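## Task

Take the purple dotted sock from the tray and clip it onto an unused peg of the sock dryer so it hangs downward. Dropping it and picking it up again is allowed. At the end the dryer must still hang from its rail, every sock already on it must remain clipped, and the robot must have released everything and moved away; anything held in place only by the robot does not count.

## Robot and tools

Robot: two arms in a physics simulator, left_arm and right_arm, each ending in a two-finger gripper. The names are labels only; left_arm sits on the +y side of the table. Occasionally something may briefly tug a held part or nudge a loose object.

Frame: one scene frame for everything. Origin on the tabletop midway between the arms, +x out over the table, +z up, +y toward left_arm. Positions are in metres; orientations are unit quaternions written w first (qw, qx, qy, qz). In a gripper's own axes, the fingers extend along +z and close along y. The reported end_effector_position is the point between the finger pads, a little under 1 cm behind the tips. Reported hand positions may be somewhat wrong, more so when an arm is stretched far.

execute_actions(actions): actions is a list of up to 15 actions; an empty list just returns the current state and images. Each action is a table of 1 to 15 rows, one row per control step of 1/30 s; if fewer than 15 rows are given, the final row is repeated until 15 steps pass. Every row is one flat list of 16 numbers covering both arms, even when only one moves: left_arm x, y, z, qw, qx, qy, qz, opening, then right_arm x, y, z, qw, qx, qy, qz, opening. x, y, z and the quaternion are an absolute target pose for that gripper in the scene frame, not an offset. opening runs from -1 (closed) to +1 (fully open, 0.087 m). Optionally a row may carry 12 more numbers between 0 and 1: stiffness scales for each joint, six for left_arm then six for right_arm, in Joint positions order (waist, shoulder, elbow, wrist pitch, wrist yaw, wrist roll). A scale multiplies that joint's position gain and stays in effect until changed.

Limits on targets: if any target lies more than 0.6 m from that gripper's current position along any of the gripper's own axes, the action is rejected for both arms; if the first action of a call fails this check against the last reported state, or any action is malformed, nothing in the call runs. Each control step the commanded pose is clamped to within 70 mm and 16 degrees of the measured pose, then damped inverse kinematics drives the joints, favouring position over orientation. Far targets therefore need several actions; after an action ends the arm only continues to its last clamped pose. Joint friction can leave the hand up to about 31 mm off target, and very small moves may not happen at all. To hold an orientation steady, repeat the same quaternion in every row rather than copying the possibly drifted reported one. Elbows never fully straighten. Joint ranges (rad): waist -2.618 to 3.054, shoulder 0.000 to 3.142, elbow 0.000 to 3.142, wrist pitch -1.571 to 1.571, wrist yaw -1.571 to 1.571, wrist roll -2.094 to 2.094.

Gripping: grip_measured is the measured finger gap on the same -1 to +1 scale; the final Joint positions value per arm gives it in metres. Readings may be off by about 1 mm per gripper, constant within a scene. Away from the ends of the range, fingers go to where grip_measured equals the number sent. To hold something, keep commanding below grip_measured: around 0.02 below gives a firm hold, less gives a lighter one. Pads push with roughly 20 N at most; snapping shut quickly can squeeze harder and sometimes forces the fingers back open.

Results: a state line `left_arm: …` | `right_arm: …` with each gripper's position and quaternion; Hand target lines showing the pose each controller is currently heading for; end_effector_position samples at some steps, with HELD plus an arm label where that arm's row was partly held back; a pose unreachable line when the clearance check altered or blocked that arm's command; MOTOR HOT from 75 °C; OVER-TEMPERATURE FAULT when an arm is stopped. At 90 °C the hot arm freezes for 10 s (that threshold is then disabled on that arm for 5 minutes, after which 90 °C stops it again); at 100 °C that arm's motors and gripper go limp and it drops until cooled. Carrying loads, even while idle between calls, heats motors. Images come back from cam_high, cam_low, cam_left_wrist, cam_right_wrist, each 504x504, in that order, along with a pinhole-plus-radial calibration per camera (K, distortion D, T_world_to_cam mapping scene frame to camera); real cameras may be off by a few degrees and millimetres, and changed numbers are listed when they differ.

zoom_image(camera, region): camera is one of the four names; region is [x0, y0, x1, y1] in pixels of that camera's latest full image, origin top-left, no larger than 504 by 504. Returns a closer, sharper view.

finished_scene(scene): give the number of the scene being closed. It ends that scene permanently after the robot holds the last command, reports whether the goal was met, and presents the next scene's task if any. Answering without a tool call ends everything.

Typical order: look and zoom to find the sock and a free peg, open and approach, close to grasp, carry to the peg, clip it so it hangs, open the fingers, back the arm away, confirm in images, then call finished_scene.

Avoid: knocking rigid objects off the table (fails the task; cloth does not count), pulling the dryer off its rail or unclipping socks already hanging, collisions or hard pressing between the two arms (can end the scene), dropping, slamming or shoving things hard, and overheating motors. Smooth, short motions with little effort are preferred.

Each tool is called after "Emit:" as a command line: name --argument value for each argument, lists and objects as JSON in quotes; but a table of rows of numbers goes row by row, as --pt "numbers of a row", without its own name.

## Session

Emit:
execute_actions --actions '[]'

Scene clock: 0.00 s.
left_arm: end_effector_position=(+0.3495, +0.5396, +0.1746) grip_measured=+0.977 end_effector_quat_wxyz=(-0.247, +0.622, +0.707, +0.229) | right_arm: end_effector_position=(+0.0324, -0.0483, +0.1872) grip_measured=+1.000 end_effector_quat_wxyz=(+0.079, -0.325, +0.792, +0.511)
Joint positions: left_arm=[ 0.299  2.091  1.91  -1.283 -0.681  1.712  0.086] | right_arm=[ 0.831  0.947  0.738 -0.49  -0.76   0.505  0.087]
Joint velocities: left_arm=[ 0.012  0.002 -0.007  0.022  0.037  0.007  0.   ] | right_arm=[-0.012 -0.022 -0.002 -0.081 -0.037 -0.051  0.   ]
Hand target (left_arm): +0.349, +0.540, +0.175; -0.247, +0.622, +0.707, +0.229
Hand target (right_arm): +0.032, -0.048, +0.187; +0.079, -0.325, +0.792, +0.511
Joint stiffness scale: left_arm=[1. 1. 1. 1. 1. 1.] | right_arm=[1. 1. 1. 1. 1. 1.]
camera_calibration (this result's frames):
cam_left_wrist: T_world_to_cam=[[-0.990566, -0.134884, -0.0241916, 0.411651], [-0.0237616, -0.00479672, 0.999706, -0.14752], [-0.13496, 0.99085, 0.00154641, -0.347543], [0, 0, 0, 1]] pos_world=[0.357357, 0.399181, 0.157973]
cam_right_wrist: T_world_to_cam=[[0.60443, -0.265772, -0.751019, 0.104058], [-0.335004, -0.940104, 0.06307, -0.0270653], [-0.722798, 0.213473, -0.657262, 0.295273], [0, 0, 0, 1]] pos_world=[0.14146, -0.0608212, 0.273929]

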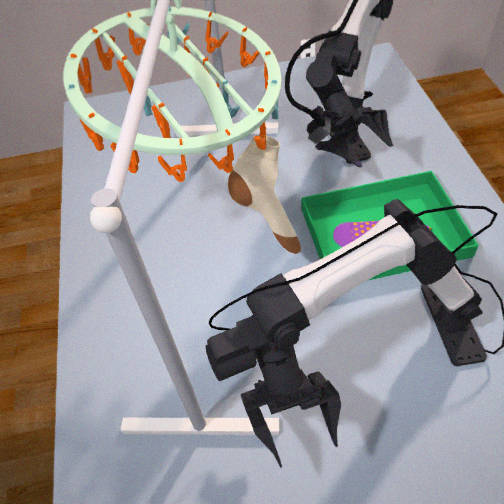

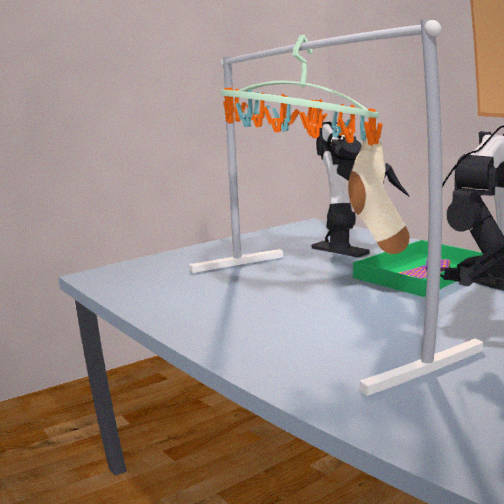

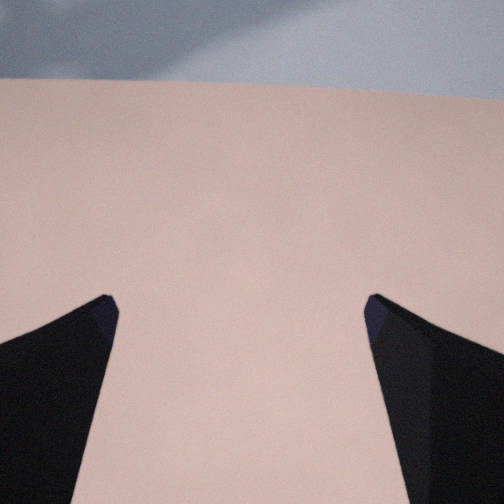

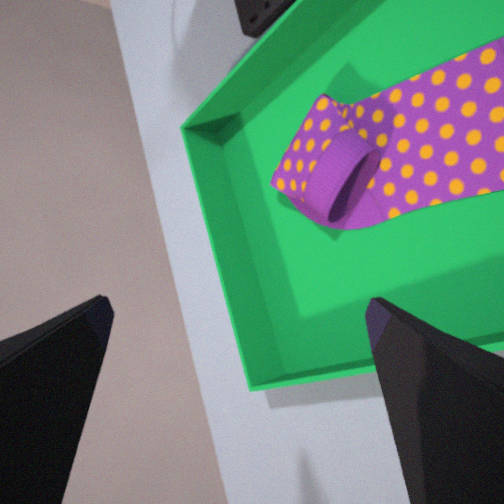

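Emit:
execute_actions --actions '[[[0.30,0.50,0.22,-0.247,0.622,0.707,0.229,1,0.02,-0.10,0.20,0.05,-0.2,0.9,0.3,1]],[[0.24,0.46,0.27,-0.247,0.622,0.707,0.229,1,0.0,-0.14,0.20,0,0.3,0.95,0,1]],[[0.18,0.42,0.30,-0.247,0.622,0.707,0.229,1,0.0,-0.14,0.20,0,0.3,0.95,0,1]]]'

Scene clock: 17.27 s.
left_arm: end_effector_position=(+0.1794, +0.4229, +0.3062) grip_measured=+0.977 end_effector_quat_wxyz=(-0.132, +0.646, +0.668, +0.346) | right_arm: end_effector_position=(+0.0004, -0.1355, +0.2014) grip_measured=+1.000 end_effector_quat_wxyz=(-0.018, +0.249, +0.964, +0.093)
Joint positions: left_arm=[-0.064  1.232  1.474 -1.563 -0.724  1.499  0.086] | right_arm=[ 1.19   1.062  1.225 -1.549 -0.044  1.782  0.087]
Joint velocities: left_arm=[-0.007  0.002 -0.022 -0.051 -0.037 -0.066 -0.001] | right_arm=[ 0.046 -0.027  0.002 -0.139 -0.007  0.637  0.   ]
Hand target (left_arm): +0.180, +0.422, +0.299; -0.144, +0.649, +0.665, +0.339
Hand target (right_arm): +0.001, -0.140, +0.200; -0.014, +0.292, +0.953, +0.075
Off the commanded pose (left_arm): 0.007 m, 20 deg; orientation clipped at the last step of the last action.
Off the commanded pose (right_arm): 0.005 m, 13 deg.
Joint stiffness scale: left_arm=[1. 1. 1. 1. 1. 1.] | right_arm=[1. 1. 1. 1. 1. 1.]
joint sent to its limit (left arm) — the command would take joint 4 (wrist pitch) past its lower limit, so that joint was sent only as far as its limit.
joint sent to its limit (right arm) — the command would take joint 4 (wrist pitch) past its lower limit, so that joint was sent only as far as its limit.
Step readings (end_effector_position; steps 1 to 15: 1st action; 16 to 30: 2nd action; 31 to 45: 3rd action):
0: left_arm (+0.3495, +0.5396, +0.1746) | right_arm (+0.0324, -0.0483, +0.1872)
1: left_arm (+0.3469, +0.5377, +0.1767) | right_arm (+0.0318, -0.0518, +0.1873)
2: left_arm (+0.3386, +0.5331, +0.1792) | right_arm (+0.0294, -0.0593, +0.1882)
4: left_arm (+0.3232, +0.5206, +0.1953) | right_arm (+0.0242, -0.0718, +0.1989)
8: left_arm (+0.3104, +0.5036, +0.2302) | right_arm (+0.0200, -0.0819, +0.2191)
15: left_arm (+0.3041, +0.5016, +0.2324) | right_arm (+0.0168, -0.0900, +0.2139)
16: left_arm (+0.3010, +0.4998, +0.2342) | right_arm (+0.0163, -0.0922, +0.2114)
17: left_arm (+0.2931, +0.4952, +0.2360) | right_arm (+0.0134, -0.0985, +0.2081)
19: left_arm (+0.2754, +0.4816, +0.2478) | right_arm (+0.0061, -0.1127, +0.2070)
23: left_arm (+0.2516, +0.4639, +0.2774) | right_arm (+0.0001, -0.1278, +0.2035)
30: left_arm (+0.2416, +0.4624, +0.2785) | right_arm (-0.0017, -0.1339, +0.2060)
31: left_arm (+0.2395, +0.4605, +0.2788) | right_arm (-0.0016, -0.1339, +0.2057)
32: left_arm (+0.2316, +0.4541, +0.2764) | right_arm (-0.0014, -0.1337, +0.2054)
34: left_arm (+0.2113, +0.4383, +0.2821) | right_arm (-0.0010, -0.1332, +0.2051)
38: left_arm (+0.1857, +0.4240, +0.3055) | right_arm (-0.0001, -0.1320, +0.2050)
45: end_effector_position above
camera_calibration (this result's frames):
cam_left_wrist: T_world_to_cam=[[-0.952393, 0.0588122, -0.299148, 0.226128], [-0.299692, -0.000452201, 0.954036, -0.222075], [0.0559737, 0.998269, 0.0180562, -0.297546], [0, 0, 0, 1]] pos_world=[0.165463, 0.283632, 0.284886]
cam_right_wrist: T_world_to_cam=[[-0.47238, -0.865117, -0.168614, -0.0872291], [-0.57183, 0.155232, 0.805552, -0.121674], [-0.670722, 0.476945, -0.568028, 0.31773], [0, 0, 0, 1]] pos_world=[0.102327, -0.208115, 0.263786]

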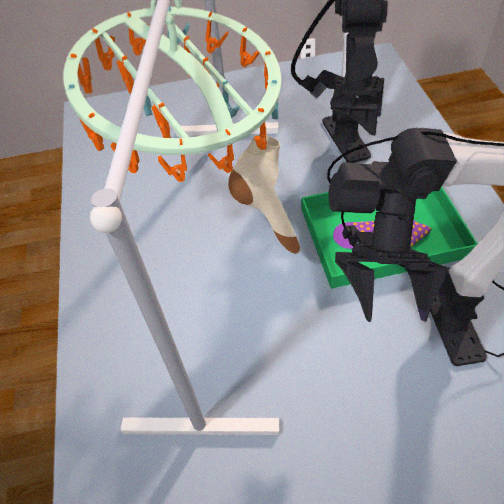

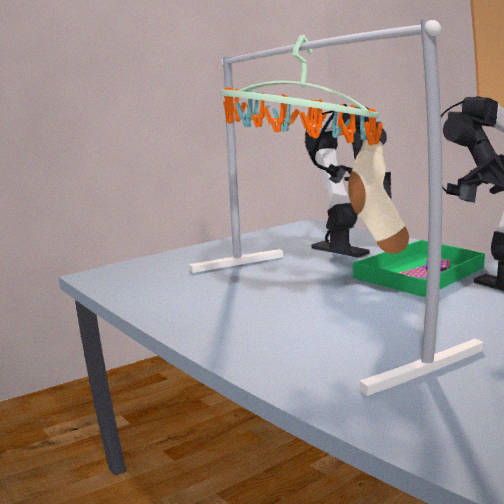

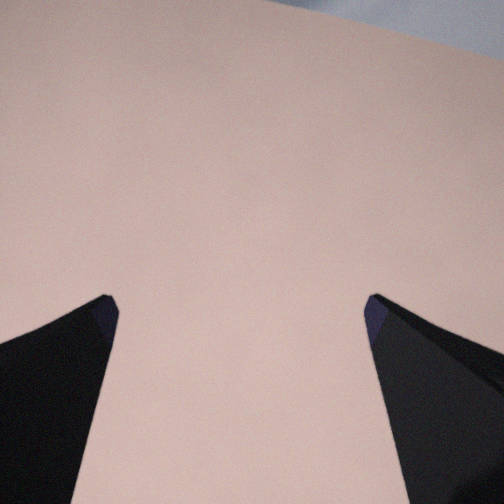

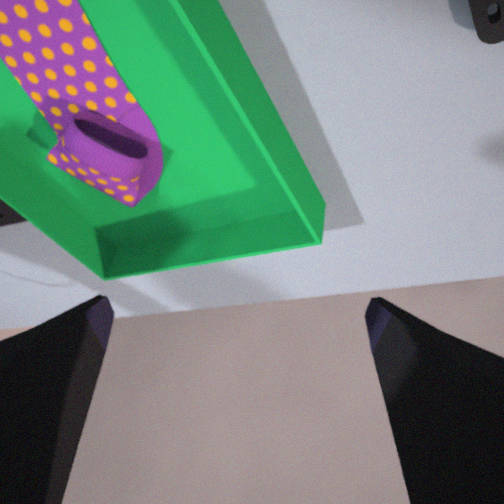

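Emit:
execute_actions --actions '[[[0.17,0.40,0.32,0.1,0.45,0.85,0.25,1,0.0,-0.14,0.20,0,0.259,-0.966,0,1]],[[0.16,0.36,0.34,0.35,0.25,0.89,0.12,1,0.0,-0.14,0.20,0,0.707,-0.707,0,1]],[[0.16,0.30,0.36,0.5,0,0.866,0,1,0.0,-0.12,0.20,0,0.966,-0.259,0,1]],[[0.15,0.24,0.39,0.64,0.1,0.75,-0.1,1,0.0,-0.10,0.21,0,1,0,0,1]],[[0.14,0.18,0.41,0.687,0.165,0.687,-0.165,1,0.0,-0.10,0.21,0,1,0,0,1]]]'

Scene clock: 29.63 s.
left_arm: end_effector_position=(+0.1284, +0.1689, +0.4142) grip_measured=+0.977 end_effector_quat_wxyz=(+0.667, +0.206, +0.680, -0.224) | right_arm: end_effector_position=(-0.0026, -0.0965, +0.2101) grip_measured=+1.000 end_effector_quat_wxyz=(-0.053, +0.996, -0.066, -0.011)
Joint positions: left_arm=[-0.9    0.608  1.246 -0.649 -0.35  -0.034  0.086] | right_arm=[ 1.656  1.373  1.485 -1.575  0.002 -1.27   0.087]
Joint velocities: left_arm=[-0.72  -0.007 -0.017  0.125 -0.901  0.037  0.001] | right_arm=[-0.012 -0.085 -0.071  0.007  0.051 -0.755  0.   ]
Hand target (left_arm): +0.139, +0.181, +0.410; +0.679, +0.176, +0.688, -0.185
Hand target (right_arm): +0.000, -0.100, +0.209; -0.048, +0.999, -0.006, -0.000
Off the commanded pose (left_arm): 0.017 m, 9 deg.
Off the commanded pose (right_arm): 0.004 m, 10 deg.
Joint stiffness scale: left_arm=[1. 1. 1. 1. 1. 1.] | right_arm=[1. 1. 1. 1. 1. 1.]
joint sent to its limit (right arm) — the command would take joint 4 (wrist pitch) past its lower limit, so that joint was sent only as far as its limit.
Step readings (end_effector_position; steps 1 to 15: 1st action; 16 to 30: 2nd action; 31 to 45: 3rd action; 46 to 60: 4th action; 61 to 75: 5th action):
0: left_arm (+0.1792, +0.4229, +0.3061) | right_arm (+0.0017, -0.1371, +0.2005)
1: left_arm (+0.1788, +0.4208, +0.3063) | right_arm (+0.0010, -0.1384, +0.2005)
2: left_arm (+0.1796, +0.4166, +0.3079) | right_arm (+0.0004, -0.1391, +0.2013)
4: left_arm (+0.1787, +0.4106, +0.3155) | right_arm (+0.0003, -0.1380, +0.2021)
8: left_arm (+0.1733, +0.4073, +0.3263) | right_arm (+0.0007, -0.1374, +0.2011)
15: left_arm (+0.1658, +0.4085, +0.3266) | right_arm (-0.0005, -0.1375, +0.2014)
16: left_arm (+0.1660, +0.4041, +0.3264) | right_arm (-0.0008, -0.1378, +0.2013)
17: left_arm (+0.1684, +0.3946, +0.3275) | right_arm (-0.0010, -0.1384, +0.2011)
19: left_arm (+0.1689, +0.3806, +0.3333) | right_arm (-0.0015, -0.1390, +0.2010)
23: left_arm (+0.1614, +0.3732, +0.3413) | right_arm (-0.0022, -0.1390, +0.2012)
30: left_arm (+0.1565, +0.3755, +0.3405) | right_arm (-0.0030, -0.1391, +0.2010)
31: left_arm (+0.1572, +0.3688, +0.3414) | right_arm (-0.0034, -0.1384, +0.2015)
32: left_arm (+0.1607, +0.3526, +0.3434) | right_arm (-0.0038, -0.1348, +0.2029)
34: left_arm (+0.1631, +0.3274, +0.3491) | right_arm (-0.0040, -0.1268, +0.2028)
38: left_arm (+0.1592, +0.3106, +0.3591) | right_arm (-0.0038, -0.1229, +0.2001)
45: left_arm (+0.1538, +0.3029, +0.3565) | right_arm (-0.0037, -0.1221, +0.2009)
46: left_arm (+0.1540, +0.2966, +0.3590) | right_arm (-0.0037, -0.1213, +0.2029)
47: left_arm (+0.1533, +0.2807, +0.3620) | right_arm (-0.0039, -0.1161, +0.2065)
49: left_arm (+0.1469, +0.2591, +0.3700) | right_arm (-0.0042, -0.1056, +0.2104)
53: left_arm (+0.1349, +0.2469, +0.3770) | right_arm (-0.0033, -0.1020, +0.2109)
60: left_arm (+0.1440, +0.2376, +0.3875) | right_arm (-0.0031, -0.0952, +0.2111)
61: left_arm (+0.1440, +0.2307, +0.3900) | right_arm (-0.0032, -0.0948, +0.2106)
62: left_arm (+0.1406, +0.2156, +0.3927) | right_arm (-0.0035, -0.0946, +0.2099)
64: left_arm (+0.1334, +0.1923, +0.3959) | right_arm (-0.0038, -0.0951, +0.2090)
68: left_arm (+0.1285, +0.1721, +0.4031) | right_arm (-0.0038, -0.0960, +0.2094)
75: end_effector_position above
camera_calibration (this result's frames):
cam_left_wrist: T_world_to_cam=[[-0.581506, -0.812248, 0.04587, 0.181381], [-0.651199, 0.43093, -0.624692, 0.285751], [0.487638, -0.393133, -0.779523, 0.466859], [0, 0, 0, 1]] pos_world=[0.0638966, 0.207725, 0.534114]
cam_right_wrist: T_world_to_cam=[[0.121535, 0.9868, 0.107029, 0.0689387], [0.646486, -0.160517, 0.745849, -0.151171], [0.753183, -0.0214544, -0.657461, 0.276526], [0, 0, 0, 1]] pos_world=[-0.118923, -0.0863617, 0.287178]

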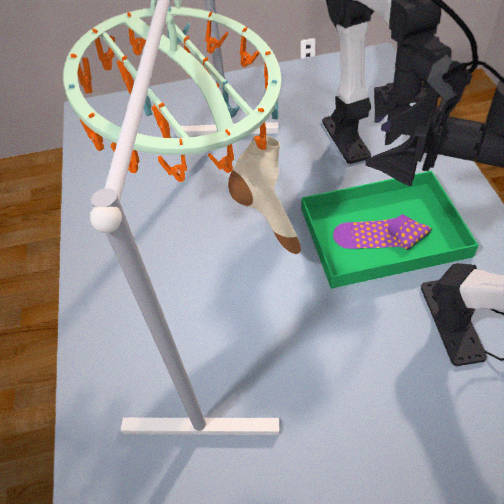

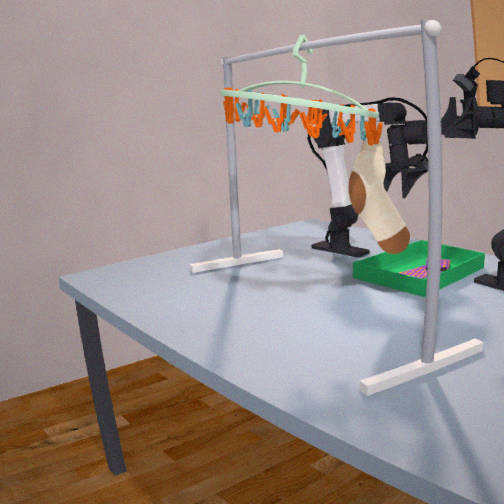

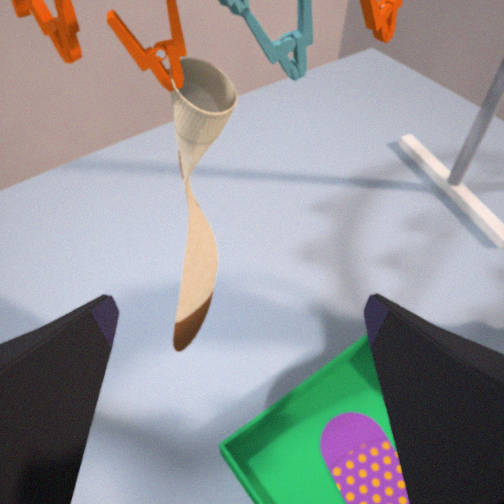

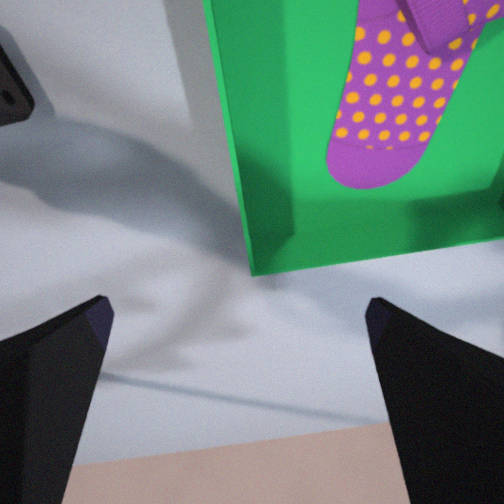

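Emit:
execute_actions --actions '[[[0.13,0.2,0.42,0.687,0.165,0.687,-0.165,1,0.0,-0.06,0.19,0,0.866,-0.5,0,1]],[[0.13,0.22,0.42,0.687,0.165,0.687,-0.165,1,0.0,-0.02,0.18,0,0.5,-0.866,0,1]],[[0.13,0.22,0.42,0.687,0.165,0.687,-0.165,1,0.0,0.02,0.17,0,0.087,-0.996,0,1]],[[0.13,0.22,0.42,0.687,0.165,0.687,-0.165,1,0.0,0.03,0.17,0,-0.087,-0.996,0,1]],[[0.13,0.22,0.42,0.687,0.165,0.687,-0.165,1,0.0,0.03,0.17,0,-0.087,-0.996,0,1]]]'

Scene clock: 54.53 s.
left_arm: end_effector_position=(+0.1369, +0.2186, +0.4160) grip_measured=+0.977 end_effector_quat_wxyz=(+0.686, +0.159, +0.692, -0.158) | right_arm: end_effector_position=(+0.0006, +0.0379, +0.1704) grip_measured=+1.000 end_effector_quat_wxyz=(+0.003, +0.072, +0.997, +0.010)
Joint positions: left_arm=[-0.409  0.561  1.273 -0.72  -0.025 -0.     0.086] | right_arm=[ 1.356  1.892  1.875 -1.533  0.004  1.583  0.087]
Joint velocities: left_arm=[ 0.12  -0.007 -0.012  0.022  0.154  0.022 -0.002] | right_arm=[-0.002 -0.017 -0.027  0.022  0.022  0.11   0.   ]
Hand target (left_arm): +0.130, +0.220, +0.420; +0.688, +0.164, +0.688, -0.163
Hand target (right_arm): -0.000, +0.030, +0.170; +0.000, +0.087, +0.996, -0.000
Off the commanded pose (left_arm): 0.008 m, 1 deg.
Off the commanded pose (right_arm): 0.008 m, 2 deg.
Joint stiffness scale: left_arm=[1. 1. 1. 1. 1. 1.] | right_arm=[1. 1. 1. 1. 1. 1.]
Step readings (end_effector_position; steps 1 to 15: 1st action; 16 to 30: 2nd action; 31 to 45: 3rd action; 46 to 60: 4th action; 61 to 75: 5th action):
0: left_arm (+0.1377, +0.1824, +0.4175) | right_arm (-0.0013, -0.0928, +0.2106)
1: left_arm (+0.1375, +0.1833, +0.4172) | right_arm (-0.0010, -0.0923, +0.2096)
2: left_arm (+0.1363, +0.1833, +0.4167) | right_arm (-0.0003, -0.0883, +0.2084)
4: left_arm (+0.1339, +0.1841, +0.4171) | right_arm (+0.0010, -0.0764, +0.2008)
8: left_arm (+0.1317, +0.1864, +0.4178) | right_arm (+0.0011, -0.0617, +0.1889)
15: left_arm (+0.1321, +0.1893, +0.4168) | right_arm (+0.0013, -0.0551, +0.1942)
16: left_arm (+0.1325, +0.1912, +0.4165) | right_arm (+0.0015, -0.0532, +0.1951)
17: left_arm (+0.1348, +0.1973, +0.4154) | right_arm (+0.0018, -0.0463, +0.1959)
19: left_arm (+0.1368, +0.2096, +0.4155) | right_arm (+0.0023, -0.0317, +0.1914)
23: left_arm (+0.1365, +0.2206, +0.4199) | right_arm (+0.0024, -0.0225, +0.1807)
30: left_arm (+0.1365, +0.2201, +0.4183) | right_arm (+0.0025, -0.0180, +0.1836)
31: left_arm (+0.1366, +0.2201, +0.4181) | right_arm (+0.0025, -0.0163, +0.1843)
32: left_arm (+0.1366, +0.2201, +0.4179) | right_arm (+0.0026, -0.0086, +0.1853)
34: left_arm (+0.1367, +0.2201, +0.4174) | right_arm (+0.0028, +0.0074, +0.1818)
38: left_arm (+0.1369, +0.2200, +0.4169) | right_arm (+0.0020, +0.0145, +0.1714)
45: left_arm (+0.1370, +0.2198, +0.4163) | right_arm (+0.0021, +0.0197, +0.1712)
46: left_arm (+0.1370, +0.2196, +0.4163) | right_arm (+0.0021, +0.0207, +0.1717)
47: left_arm (+0.1371, +0.2196, +0.4163) | right_arm (+0.0020, +0.0224, +0.1724)
49: left_arm (+0.1371, +0.2197, +0.4162) | right_arm (+0.0017, +0.0252, +0.1731)
53: left_arm (+0.1372, +0.2195, +0.4161) | right_arm (+0.0012, +0.0309, +0.1735)
60: left_arm (+0.1371, +0.2191, +0.4160) | right_arm (+0.0010, +0.0361, +0.1681)
61: left_arm (+0.1371, +0.2191, +0.4160) | right_arm (+0.0009, +0.0364, +0.1672)
62: left_arm (+0.1371, +0.2191, +0.4160) | right_arm (+0.0009, +0.0366, +0.1665)
64: left_arm (+0.1371, +0.2191, +0.4160) | right_arm (+0.0008, +0.0368, +0.1658)
68: left_arm (+0.1371, +0.2190, +0.4160) | right_arm (+0.0005, +0.0365, +0.1682)
75: end_effector_position above
camera_calibration (this result's frames):
cam_left_wrist: T_world_to_cam=[[-0.441108, -0.897307, 0.0162256, 0.238274], [-0.703287, 0.334385, -0.627355, 0.300305], [0.557504, -0.288142, -0.778565, 0.450679], [0, 0, 0, 1]] pos_world=[0.0650499, 0.243247, 0.535414]
cam_right_wrist: T_world_to_cam=[[-0.131749, -0.991124, -0.0177442, 0.0365179], [-0.639136, 0.0712498, 0.765786, -0.113464], [-0.757725, 0.112233, -0.64285, 0.244217], [0, 0, 0, 1]] pos_world=[0.117342, 0.0168689, 0.244532]

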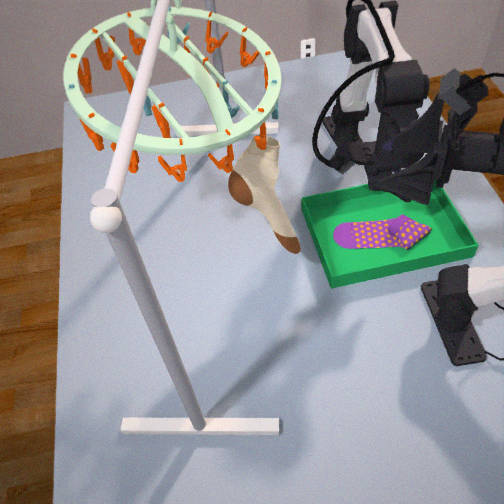

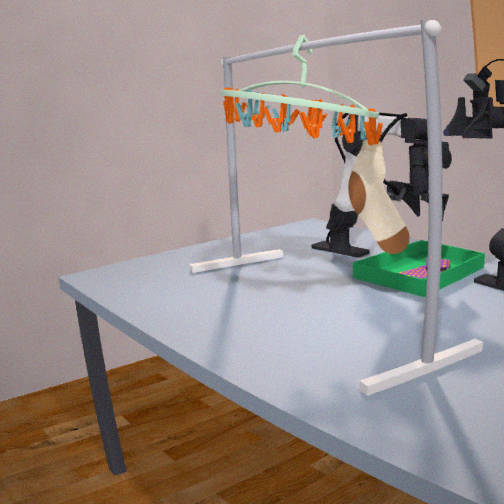

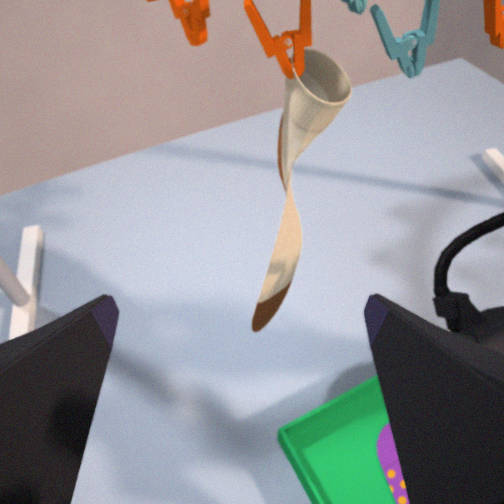

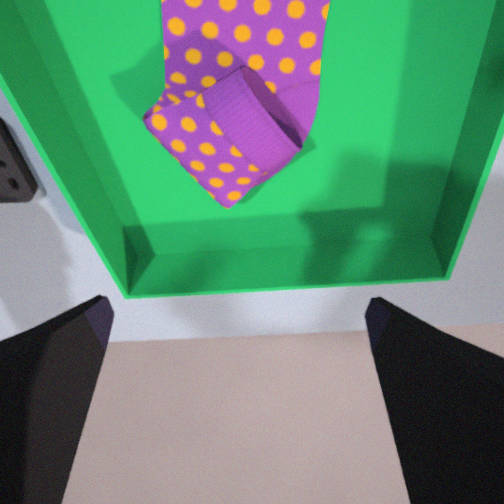

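Emit:
execute_actions --actions '[[[0.13,0.22,0.40,0.687,0.165,0.687,-0.165,1,0.02,-0.03,0.21,0.2,-0.05,0.98,0.02,1]],[[0.10,0.21,0.36,0.55,0.3,0.76,-0.2,1,0.04,-0.09,0.26,0.45,-0.12,0.88,0.07,1]],[[0.06,0.18,0.30,0.327,0.482,0.788,-0.2,1,0.07,-0.14,0.32,0.6,-0.15,0.77,0.13,1]],[[0.02,0.14,0.23,0.15,0.51,0.84,-0.09,1,0.09,-0.17,0.37,0.689,-0.159,0.689,0.159,1]],[[-0.01,0.09,0.16,0,0.522,0.853,0,1,0.10,-0.18,0.40,0.689,-0.159,0.689,0.159,1]],[[-0.027,0.057,0.11,0,0.522,0.853,0,1,0.10,-0.18,0.40,0.689,-0.159,0.689,0.159,1]],[[-0.027,0.057,0.10,0,0.522,0.853,0,1,0.10,-0.18,0.40,0.689,-0.159,0.689,0.159,1]]]'

Scene clock: 113.53 s.
left_arm: end_effector_position=(-0.0241, +0.0544, +0.1082) grip_measured=+0.977 end_effector_quat_wxyz=(+0.010, +0.523, +0.852, -0.007) | right_arm: end_effector_position=(+0.1007, -0.1762, +0.3962) grip_measured=+1.000 end_effector_quat_wxyz=(+0.633, -0.250, +0.691, +0.244)
Joint positions: left_arm=[-1.402  1.608  1.294 -1.233 -0.007 -0.369  0.086] | right_arm=[ 2.138  0.822  1.511 -1.579  1.469  0.908  0.087]
Joint velocities: left_arm=[-0.007 -0.002 -0.017  0.066 -0.051  0.037 -0.001] | right_arm=[-0.012  0.022 -0.012 -0.081 -0.007 -0.037  0.   ]
Hand target (left_arm): -0.027, +0.057, +0.100; +0.000, +0.522, +0.853, +0.000
Hand target (right_arm): +0.103, -0.178, +0.400; +0.636, -0.246, +0.691, +0.240
Off the commanded pose (left_arm): 0.009 m, 1 deg.
Off the commanded pose (right_arm): 0.005 m, 16 deg.
Joint stiffness scale: left_arm=[1. 1. 1. 1. 1. 1.] | right_arm=[1. 1. 1. 1. 1. 1.]
joint sent to its limit (right arm) — the command would take joint 4 (wrist pitch) past its lower limit, so that joint was sent only as far as its limit.
Step readings (end_effector_position; steps 1 to 15: 1st action; 16 to 30: 2nd action; 31 to 45: 3rd action; 46 to 60: 4th action; 61 to 75: 5th action; 76 to 90: 6th action; 91 to 105: 7th action):
0: left_arm (+0.1359, +0.2166, +0.4159) | right_arm (+0.0007, +0.0385, +0.1701)
1: left_arm (+0.1360, +0.2165, +0.4155) | right_arm (+0.0033, +0.0354, +0.1709)
2: left_arm (+0.1355, +0.2166, +0.4124) | right_arm (+0.0063, +0.0260, +0.1722)
4: left_arm (+0.1336, +0.2181, +0.4058) | right_arm (+0.0083, +0.0059, +0.1861)
8: left_arm (+0.1319, +0.2198, +0.4053) | right_arm (+0.0054, -0.0151, +0.2191)
15: left_arm (+0.1319, +0.2197, +0.4054) | right_arm (+0.0155, -0.0251, +0.2166)
16: left_arm (+0.1294, +0.2190, +0.4024) | right_arm (+0.0191, -0.0273, +0.2178)
17: left_arm (+0.1243, +0.2169, +0.3961) | right_arm (+0.0218, -0.0360, +0.2190)
19: left_arm (+0.1140, +0.2150, +0.3871) | right_arm (+0.0226, -0.0569, +0.2328)
23: left_arm (+0.1057, +0.2117, +0.3848) | right_arm (+0.0226, -0.0813, +0.2626)
30: left_arm (+0.1058, +0.2111, +0.3649) | right_arm (+0.0331, -0.0884, +0.2581)
31: left_arm (+0.1036, +0.2087, +0.3608) | right_arm (+0.0368, -0.0901, +0.2622)
32: left_arm (+0.0953, +0.2004, +0.3523) | right_arm (+0.0407, -0.0957, +0.2679)
34: left_arm (+0.0786, +0.1902, +0.3341) | right_arm (+0.0490, -0.1117, +0.2889)
38: left_arm (+0.0679, +0.1799, +0.3183) | right_arm (+0.0613, -0.1349, +0.3198)
45: left_arm (+0.0710, +0.1735, +0.3016) | right_arm (+0.0678, -0.1375, +0.3197)
46: left_arm (+0.0668, +0.1712, +0.2971) | right_arm (+0.0697, -0.1392, +0.3232)
47: left_arm (+0.0526, +0.1624, +0.2893) | right_arm (+0.0711, -0.1419, +0.3286)
49: left_arm (+0.0273, +0.1500, +0.2669) | right_arm (+0.0770, -0.1510, +0.3420)
53: left_arm (+0.0142, +0.1344, +0.2378) | right_arm (+0.0860, -0.1627, +0.3595)
60: left_arm (+0.0193, +0.1343, +0.2257) | right_arm (+0.0883, -0.1637, +0.3671)
61: left_arm (+0.0172, +0.1329, +0.2235) | right_arm (+0.0897, -0.1652, +0.3699)
62: left_arm (+0.0105, +0.1277, +0.2183) | right_arm (+0.0915, -0.1668, +0.3759)
64: left_arm (+0.0004, +0.1134, +0.1979) | right_arm (+0.0960, -0.1712, +0.3881)
68: left_arm (-0.0044, +0.0917, +0.1581) | right_arm (+0.0997, -0.1750, +0.3959)
75: left_arm (-0.0064, +0.0898, +0.1570) | right_arm (+0.1005, -0.1760, +0.3962)
76: left_arm (-0.0079, +0.0874, +0.1541) | right_arm (+0.1006, -0.1760, +0.3962)
77: left_arm (-0.0115, +0.0832, +0.1488) | right_arm (+0.1006, -0.1761, +0.3962)
79: left_arm (-0.0202, +0.0768, +0.1351) | right_arm (+0.1006, -0.1761, +0.3962)
83: left_arm (-0.0246, +0.0662, +0.1181) | right_arm (+0.1007, -0.1762, +0.3962)
90: left_arm (-0.0243, +0.0575, +0.1161) | right_arm (+0.1007, -0.1762, +0.3962)
91: left_arm (-0.0243, +0.0569, +0.1150) | right_arm (+0.1007, -0.1762, +0.3962)
92: left_arm (-0.0242, +0.0564, +0.1133) | right_arm (+0.1007, -0.1762, +0.3962)
94: left_arm (-0.0244, +0.0575, +0.1098) | right_arm (+0.1007, -0.1762, +0.3962)
98: left_arm (-0.0243, +0.0565, +0.1085) | right_arm (+0.1007, -0.1762, +0.3962)
105: end_effector_position above
camera_calibration (this result's frames):
cam_left_wrist: T_world_to_cam=[[-0.884568, -0.46637, 0.0062131, -0.00815058], [-0.299619, 0.578398, 0.758738, -0.104616], [-0.357447, 0.669294, -0.651366, 0.165619], [0, 0, 0, 1]] pos_world=[0.0206454, -0.0541396, 0.187306]
cam_right_wrist: T_world_to_cam=[[0.651601, -0.758518, -0.00818526, -0.200184], [-0.622592, -0.528608, -0.57702, 0.217474], [0.433353, 0.381083, -0.816689, 0.485537], [0, 0, 0, 1]] pos_world=[0.0554289, -0.221915, 0.520381]

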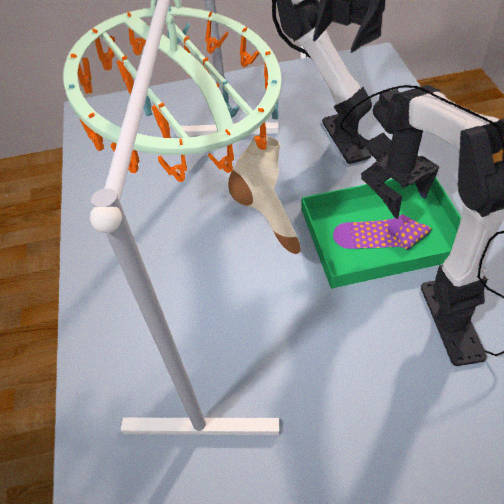

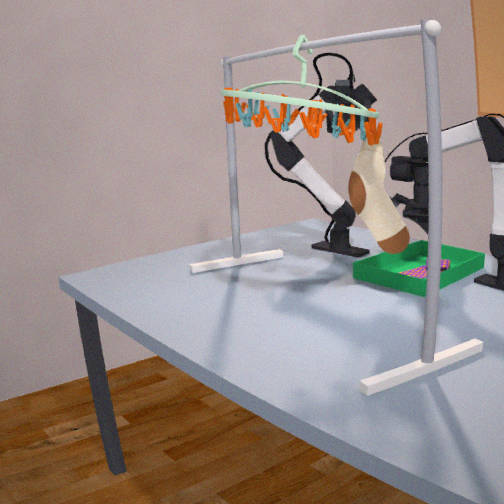

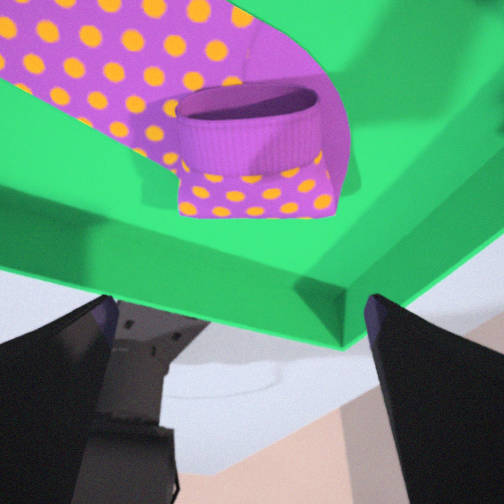

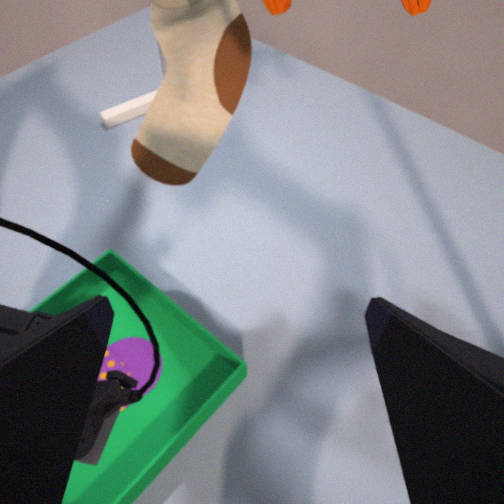

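Emit:
execute_actions --actions '[[[-0.038,0.055,0.06,0,0.522,0.853,0,1,0.10,-0.18,0.40,0.633,-0.25,0.691,0.244,1]],[[-0.038,0.055,0.025,0,0.522,0.853,0,1,0.10,-0.18,0.40,0.633,-0.25,0.691,0.244,1]],[[-0.038,0.055,0.022,0,0.522,0.853,0,1,0.10,-0.18,0.40,0.633,-0.25,0.691,0.244,1]]]'

Scene clock: 125.03 s.
left_arm: end_effector_position=(-0.0347, +0.0485, +0.0315) grip_measured=+0.977 end_effector_quat_wxyz=(+0.011, +0.522, +0.853, -0.011) | right_arm: end_effector_position=(+0.1012, -0.1767, +0.3962) grip_measured=+1.000 end_effector_quat_wxyz=(+0.635, -0.255, +0.689, +0.238)
Joint positions: left_arm=[-1.439  1.685  1.065 -0.919 -0.005 -0.408  0.086] | right_arm=[ 2.138  0.822  1.511 -1.579  1.469  0.891  0.087]
Joint velocities: left_arm=[-0.002 -0.007  0.012 -0.037  0.022  0.007 -0.   ] | right_arm=[-0.002  0.002  0.007 -0.022  0.037 -0.022  0.   ]
Hand target (left_arm): -0.038, +0.055, +0.022; +0.000, +0.522, +0.853, +0.000
Hand target (right_arm): +0.102, -0.179, +0.400; +0.629, -0.256, +0.690, +0.249
Off the commanded pose (left_arm): 0.012 m, 2 deg.
Off the commanded pose (right_arm): 0.005 m, 1 deg.
Joint stiffness scale: left_arm=[1. 1. 1. 1. 1. 1.] | right_arm=[1. 1. 1. 1. 1. 1.]
joint sent to its limit (right arm) — the command would take joint 4 (wrist pitch) past its lower limit, so that joint was sent only as far as its limit.
Step readings (end_effector_position; steps 1 to 15: 1st action; 16 to 30: 2nd action; 31 to 45: 3rd action):
0: left_arm (-0.0241, +0.0540, +0.1081) | right_arm (+0.1007, -0.1762, +0.3962)
1: left_arm (-0.0249, +0.0532, +0.1038) | right_arm (+0.1008, -0.1763, +0.3962)
2: left_arm (-0.0270, +0.0536, +0.0966) | right_arm (+0.1009, -0.1764, +0.3962)
4: left_arm (-0.0323, +0.0621, +0.0806) | right_arm (+0.1010, -0.1765, +0.3962)
8: left_arm (-0.0353, +0.0640, +0.0675) | right_arm (+0.1011, -0.1766, +0.3962)
15: left_arm (-0.0350, +0.0551, +0.0660) | right_arm (+0.1012, -0.1767, +0.3962)
16: left_arm (-0.0349, +0.0540, +0.0627) | right_arm (+0.1012, -0.1767, +0.3962)
17: left_arm (-0.0349, +0.0531, +0.0572) | right_arm (+0.1012, -0.1767, +0.3962)
19: left_arm (-0.0353, +0.0590, +0.0446) | right_arm (+0.1012, -0.1767, +0.3962)
23: left_arm (-0.0354, +0.0608, +0.0334) | right_arm (+0.1012, -0.1767, +0.3962)
30: left_arm (-0.0349, +0.0530, +0.0321) | right_arm (+0.1012, -0.1767, +0.3962)
31: left_arm (-0.0349, +0.0525, +0.0320) | right_arm (+0.1012, -0.1767, +0.3962)
32: left_arm (-0.0349, +0.0516, +0.0319) | right_arm (+0.1012, -0.1767, +0.3962)
34: left_arm (-0.0348, +0.0503, +0.0317) | right_arm (+0.1012, -0.1767, +0.3962)
38: left_arm (-0.0347, +0.0490, +0.0316) | right_arm (+0.1012, -0.1767, +0.3962)
45: end_effector_position above
camera_calibration (this result's frames):
cam_left_wrist: T_world_to_cam=[[-0.883685, -0.467942, 0.0114729, -0.0198211], [-0.299558, 0.584193, 0.75431, -0.0463179], [-0.359676, 0.663136, -0.656418, 0.11625], [0, 0, 0, 1]] pos_world=[0.0104218, -0.0593059, 0.111474]
cam_right_wrist: T_world_to_cam=[[0.652581, -0.757675, 0.00816688, -0.207296], [-0.615725, -0.536541, -0.577068, 0.215396], [0.441611, 0.371555, -0.816656, 0.483001], [0, 0, 0, 1]] pos_world=[0.0546036, -0.220956, 0.520436]

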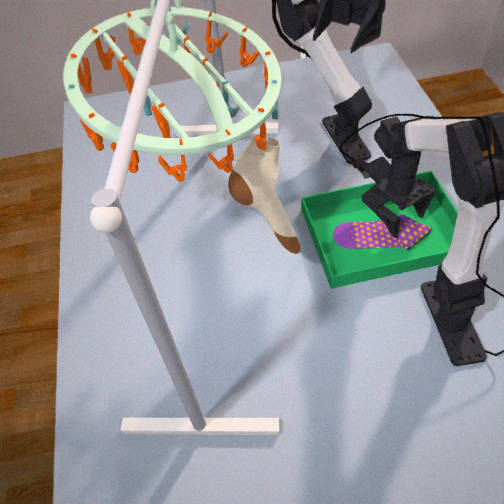

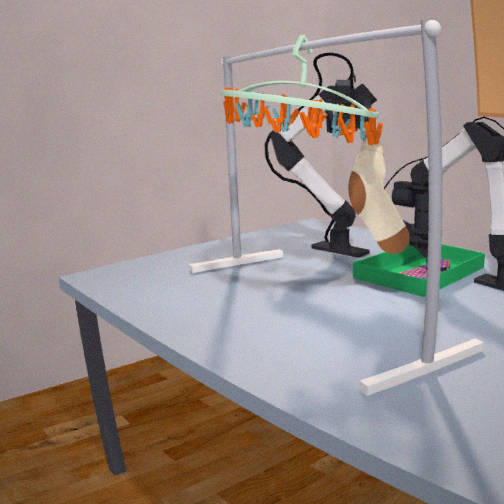

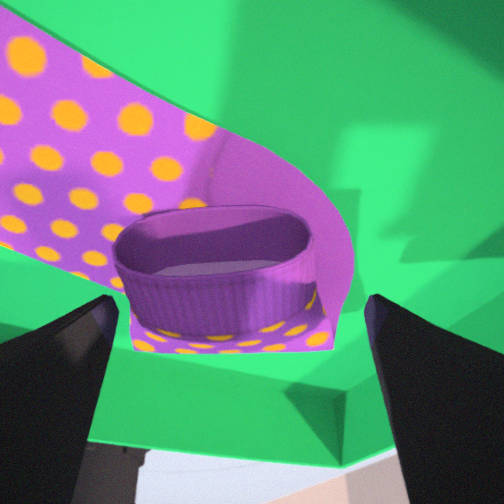

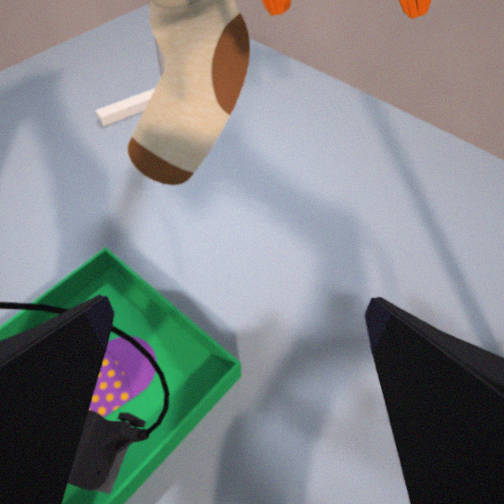

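Emit:
execute_actions --actions '[[[-0.036,0.052,0.028,0,0.522,0.853,0,0.4,0.12,-0.16,0.39,0.662,-0.247,0.662,0.247,1]],[[-0.036,0.052,0.028,0,0.522,0.853,0,-0.2,0.14,-0.14,0.39,0.662,-0.247,0.662,0.247,1]],[[-0.036,0.052,0.028,0,0.522,0.853,0,-0.7,0.16,-0.12,0.39,0.675,-0.21,0.675,0.21,1]],[[-0.036,0.052,0.028,0,0.522,0.853,0,-1,0.17,-0.13,0.40,0.689,-0.159,0.689,0.159,1]]]'

Scene clock: 134.00 s.
left_arm: end_effector_position=(-0.0347, +0.0491, +0.0316) grip_measured=-0.983 end_effector_quat_wxyz=(+0.010, +0.522, +0.853, -0.010) | right_arm: end_effector_position=(+0.1689, -0.1356, +0.4016) grip_measured=+1.000 end_effector_quat_wxyz=(+0.689, -0.155, +0.688, +0.167)
Joint positions: left_arm=[-1.439  1.685  1.065 -0.922 -0.005 -0.408  0.001] | right_arm=[ 1.325  0.755  1.138 -0.373  0.948  0.008  0.087]
Joint velocities: left_arm=[ 0.002 -0.022 -0.002 -0.037 -0.037 -0.022 -0.001] | right_arm=[-0.017 -0.017 -0.012  0.022 -0.022 -0.037  0.   ]
Hand target (left_arm): -0.036, +0.052, +0.028; +0.000, +0.522, +0.853, -0.000
Hand target (right_arm): +0.170, -0.130, +0.400; +0.689, -0.159, +0.689, +0.159
Off the commanded pose (left_arm): 0.005 m, 2 deg.
Off the commanded pose (right_arm): 0.006 m, 1 deg.
Joint stiffness scale: left_arm=[1. 1. 1. 1. 1. 1.] | right_arm=[1. 1. 1. 1. 1. 1.]
Step readings (end_effector_position; steps 1 to 15: 1st action; 16 to 30: 2nd action; 31 to 45: 3rd action; 46 to 60: 4th action):
0: left_arm (-0.0347, +0.0484, +0.0315) | right_arm (+0.1012, -0.1767, +0.3962)
1: left_arm (-0.0347, +0.0484, +0.0315) | right_arm (+0.1025, -0.1765, +0.3962)
2: left_arm (-0.0347, +0.0485, +0.0315) | right_arm (+0.1057, -0.1776, +0.3946)
4: left_arm (-0.0347, +0.0486, +0.0315) | right_arm (+0.1091, -0.1769, +0.3897)
8: left_arm (-0.0347, +0.0487, +0.0315) | right_arm (+0.1144, -0.1744, +0.3896)
15: left_arm (-0.0347, +0.0487, +0.0315) | right_arm (+0.1191, -0.1689, +0.3888)
16: left_arm (-0.0347, +0.0488, +0.0315) | right_arm (+0.1214, -0.1689, +0.3888)
17: left_arm (-0.0347, +0.0488, +0.0315) | right_arm (+0.1271, -0.1701, +0.3904)
19: left_arm (-0.0347, +0.0489, +0.0316) | right_arm (+0.1335, -0.1650, +0.3908)
23: left_arm (-0.0347, +0.0489, +0.0316) | right_arm (+0.1382, -0.1510, +0.3870)
30: left_arm (-0.0347, +0.0489, +0.0316) | right_arm (+0.1402, -0.1449, +0.3902)
31: left_arm (-0.0347, +0.0489, +0.0316) | right_arm (+0.1432, -0.1462, +0.3903)
32: left_arm (-0.0347, +0.0490, +0.0316) | right_arm (+0.1503, -0.1482, +0.3935)
34: left_arm (-0.0347, +0.0490, +0.0316) | right_arm (+0.1587, -0.1435, +0.3936)
38: left_arm (-0.0347, +0.0490, +0.0316) | right_arm (+0.1619, -0.1313, +0.3794)
45: left_arm (-0.0347, +0.0490, +0.0316) | right_arm (+0.1611, -0.1289, +0.3843)
46: left_arm (-0.0347, +0.0490, +0.0316) | right_arm (+0.1620, -0.1298, +0.3862)
47: left_arm (-0.0347, +0.0490, +0.0316) | right_arm (+0.1634, -0.1309, +0.3889)
49: left_arm (-0.0347, +0.0490, +0.0316) | right_arm (+0.1656, -0.1326, +0.3929)
53: left_arm (-0.0347, +0.0491, +0.0316) | right_arm (+0.1677, -0.1344, +0.3981)
60: end_effector_position above
camera_calibration (this result's frames):
cam_left_wrist: T_world_to_cam=[[-0.883683, -0.467971, 0.0103751, -0.0195108], [-0.29943, 0.582181, 0.755915, -0.0467303], [-0.359787, 0.664882, -0.654588, 0.115698], [0, 0, 0, 1]] pos_world=[0.0103929, -0.0588507, 0.111261]
cam_right_wrist: T_world_to_cam=[[0.441103, -0.897447, -0.004112, -0.198653], [-0.687682, -0.335051, -0.644076, 0.348688], [0.576646, 0.286932, -0.764951, 0.387243], [0, 0, 0, 1]] pos_world=[0.104111, -0.172565, 0.519986]

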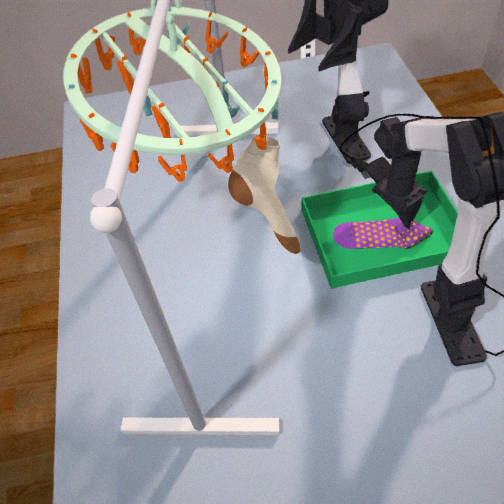

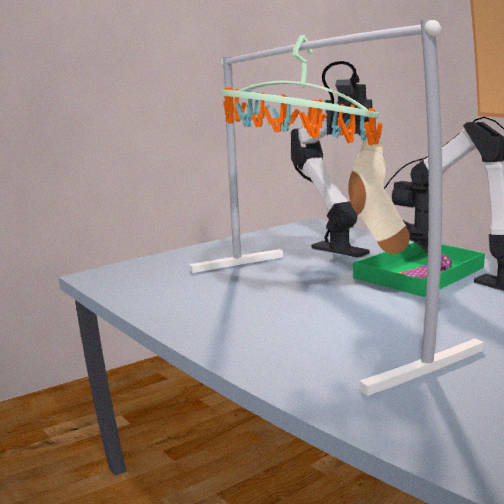

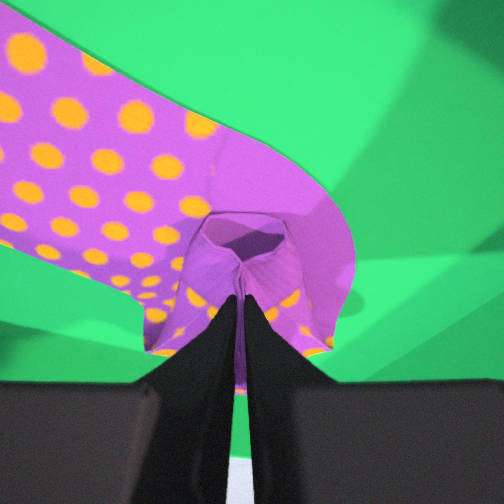

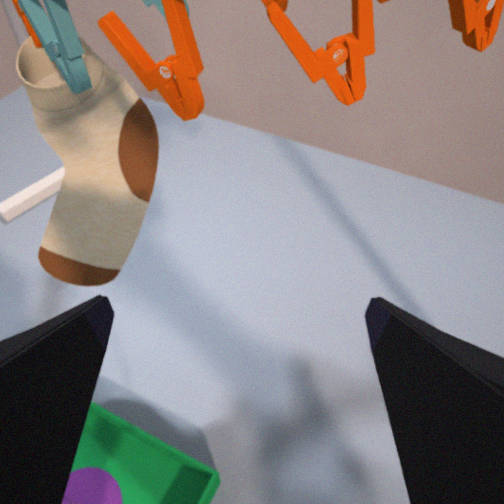

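Emit:
execute_actions --actions '[[[-0.036,0.055,0.08,0,0.5,0.866,0,-1,0.17,-0.13,0.41,0.689,-0.159,0.689,0.159,1]],[[-0.02,0.07,0.14,0,0.46,0.888,0,-1,0.17,-0.13,0.41,0.689,-0.159,0.689,0.159,1]],[[0.02,0.10,0.19,0.235,0.409,0.875,-0.11,-1,0.17,-0.13,0.41,0.689,-0.159,0.689,0.159,1]],[[0.06,0.12,0.24,0.453,0.366,0.785,-0.212,-1,0.17,-0.13,0.41,0.689,-0.159,0.689,0.159,1]],[[0.10,0.12,0.27,0.641,0.299,0.641,-0.299,-1,0.17,-0.13,0.41,0.689,-0.159,0.689,0.159,1]],[[0.13,0.10,0.30,0.742,0.243,0.52,-0.346,-1,0.17,-0.13,0.41,0.689,-0.159,0.689,0.159,1]],[[0.14,0.08,0.30,0.742,0.243,0.52,-0.346,-1,0.17,-0.13,0.41,0.689,-0.159,0.689,0.159,1]]]'

Scene clock: 158.77 s.
left_arm: end_effector_position=(+0.1389, +0.0853, +0.3115) grip_measured=-0.983 end_effector_quat_wxyz=(+0.748, +0.237, +0.516, -0.343) | right_arm: end_effector_position=(+0.1696, -0.1340, +0.4113) grip_measured=+1.000 end_effector_quat_wxyz=(+0.692, -0.151, +0.686, +0.169)
Joint positions: left_arm=[-0.89   0.441  0.343  0.463 -0.091  0.036  0.001] | right_arm=[ 1.325  0.777  1.174 -0.373  0.952  0.004  0.087]
Joint velocities: left_arm=[ 0.012  0.007 -0.002  0.11   0.037 -0.051 -0.001] | right_arm=[-0.007  0.022  0.007 -0.007 -0.007  0.022  0.   ]
Hand target (left_arm): +0.139, +0.081, +0.300; +0.741, +0.243, +0.521, -0.346
Hand target (right_arm): +0.170, -0.130, +0.410; +0.689, -0.159, +0.689, +0.159
Off the commanded pose (left_arm): 0.013 m, 1 deg.
Off the commanded pose (right_arm): 0.004 m, 2 deg.
Joint stiffness scale: left_arm=[1. 1. 1. 1. 1. 1.] | right_arm=[1. 1. 1. 1. 1. 1.]
Step readings (end_effector_position; steps 1 to 15: 1st action; 16 to 30: 2nd action; 31 to 45: 3rd action; 46 to 60: 4th action; 61 to 75: 5th action; 76 to 90: 6th action; 91 to 105: 7th action):
0: left_arm (-0.0347, +0.0491, +0.0316) | right_arm (+0.1692, -0.1359, +0.4025)
1: left_arm (-0.0350, +0.0504, +0.0353) | right_arm (+0.1692, -0.1359, +0.4033)
2: left_arm (-0.0353, +0.0516, +0.0423) | right_arm (+0.1694, -0.1353, +0.4056)
4: left_arm (-0.0353, +0.0462, +0.0588) | right_arm (+0.1696, -0.1341, +0.4096)
8: left_arm (-0.0354, +0.0410, +0.0771) | right_arm (+0.1696, -0.1340, +0.4113)
15: left_arm (-0.0362, +0.0509, +0.0786) | right_arm (+0.1696, -0.1340, +0.4113)
16: left_arm (-0.0354, +0.0529, +0.0831) | right_arm (+0.1696, -0.1340, +0.4113)
17: left_arm (-0.0326, +0.0558, +0.0913) | right_arm (+0.1696, -0.1340, +0.4113)
19: left_arm (-0.0239, +0.0541, +0.1123) | right_arm (+0.1696, -0.1340, +0.4113)
23: left_arm (-0.0182, +0.0531, +0.1382) | right_arm (+0.1696, -0.1340, +0.4113)
30: left_arm (-0.0199, +0.0648, +0.1404) | right_arm (+0.1696, -0.1340, +0.4113)
31: left_arm (-0.0169, +0.0659, +0.1419) | right_arm (+0.1696, -0.1340, +0.4113)
32: left_arm (-0.0112, +0.0720, +0.1453) | right_arm (+0.1696, -0.1340, +0.4113)
34: left_arm (+0.0004, +0.0881, +0.1657) | right_arm (+0.1696, -0.1340, +0.4113)
38: left_arm (+0.0102, +0.1028, +0.2047) | right_arm (+0.1696, -0.1340, +0.4113)
45: left_arm (+0.0172, +0.1030, +0.1974) | right_arm (+0.1696, -0.1340, +0.4113)
46: left_arm (+0.0212, +0.1034, +0.1995) | right_arm (+0.1696, -0.1340, +0.4113)
47: left_arm (+0.0286, +0.1066, +0.2042) | right_arm (+0.1696, -0.1340, +0.4113)
49: left_arm (+0.0402, +0.1155, +0.2227) | right_arm (+0.1696, -0.1340, +0.4113)
53: left_arm (+0.0478, +0.1287, +0.2444) | right_arm (+0.1696, -0.1340, +0.4113)
60: left_arm (+0.0556, +0.1244, +0.2399) | right_arm (+0.1696, -0.1340, +0.4113)
61: left_arm (+0.0602, +0.1233, +0.2423) | right_arm (+0.1696, -0.1340, +0.4113)
62: left_arm (+0.0692, +0.1247, +0.2452) | right_arm (+0.1696, -0.1340, +0.4113)
64: left_arm (+0.0818, +0.1303, +0.2510) | right_arm (+0.1696, -0.1340, +0.4113)
68: left_arm (+0.0901, +0.1320, +0.2546) | right_arm (+0.1696, -0.1340, +0.4113)
75: left_arm (+0.0996, +0.1280, +0.2573) | right_arm (+0.1696, -0.1340, +0.4113)
76: left_arm (+0.1028, +0.1265, +0.2620) | right_arm (+0.1696, -0.1340, +0.4113)
77: left_arm (+0.1079, +0.1251, +0.2681) | right_arm (+0.1696, -0.1340, +0.4113)
79: left_arm (+0.1166, +0.1218, +0.2755) | right_arm (+0.1696, -0.1340, +0.4113)
83: left_arm (+0.1282, +0.1136, +0.2741) | right_arm (+0.1696, -0.1340, +0.4113)
90: left_arm (+0.1328, +0.1092, +0.2886) | right_arm (+0.1696, -0.1340, +0.4113)
91: left_arm (+0.1332, +0.1078, +0.2931) | right_arm (+0.1696, -0.1340, +0.4113)
92: left_arm (+0.1341, +0.1035, +0.2969) | right_arm (+0.1696, -0.1340, +0.4113)
94: left_arm (+0.1379, +0.0942, +0.2960) | right_arm (+0.1696, -0.1340, +0.4113)
98: left_arm (+0.1414, +0.0848, +0.2962) | right_arm (+0.1696, -0.1340, +0.4113)
105: end_effector_position above
camera_calibration (this result's frames):
cam_left_wrist: T_world_to_cam=[[-0.764233, -0.64482, 0.0124578, 0.145766], [-0.330092, 0.374481, -0.866489, 0.299943], [0.554064, -0.666312, -0.49904, 0.275481], [0, 0, 0, 1]] pos_world=[0.0577741, 0.165227, 0.395557]
cam_right_wrist: T_world_to_cam=[[0.437672, -0.899057, -0.0117747, -0.193998], [-0.68628, -0.325571, -0.650402, 0.359592], [0.580916, 0.292744, -0.759499, 0.391536], [0, 0, 0, 1]] pos_world=[0.104239, -0.171963, 0.528966]

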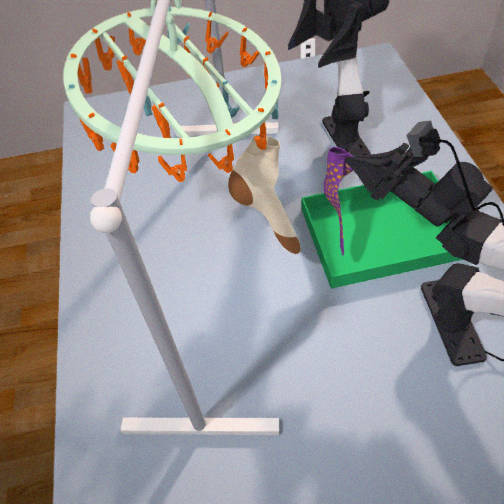

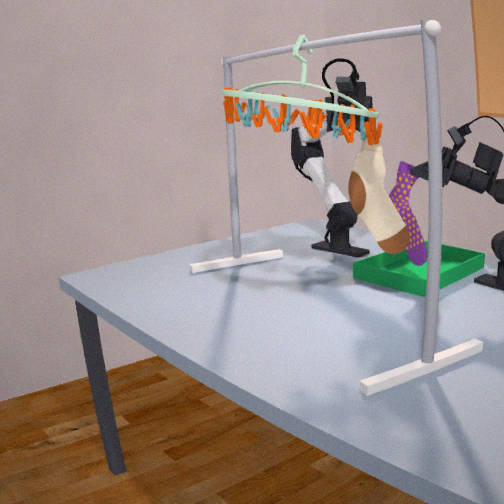

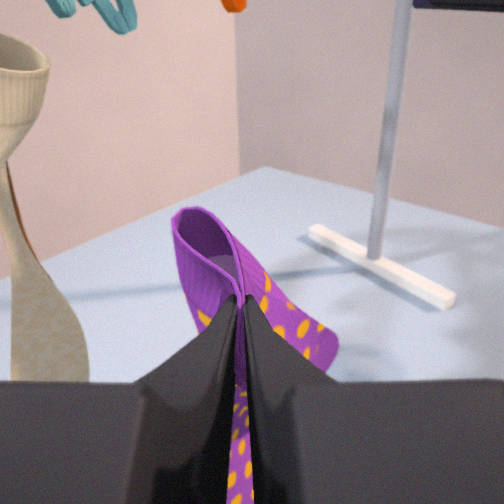

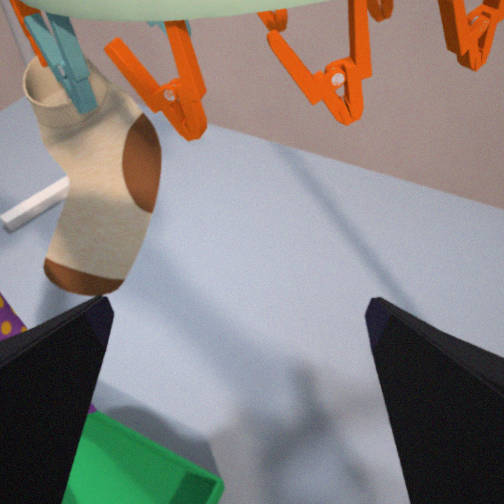

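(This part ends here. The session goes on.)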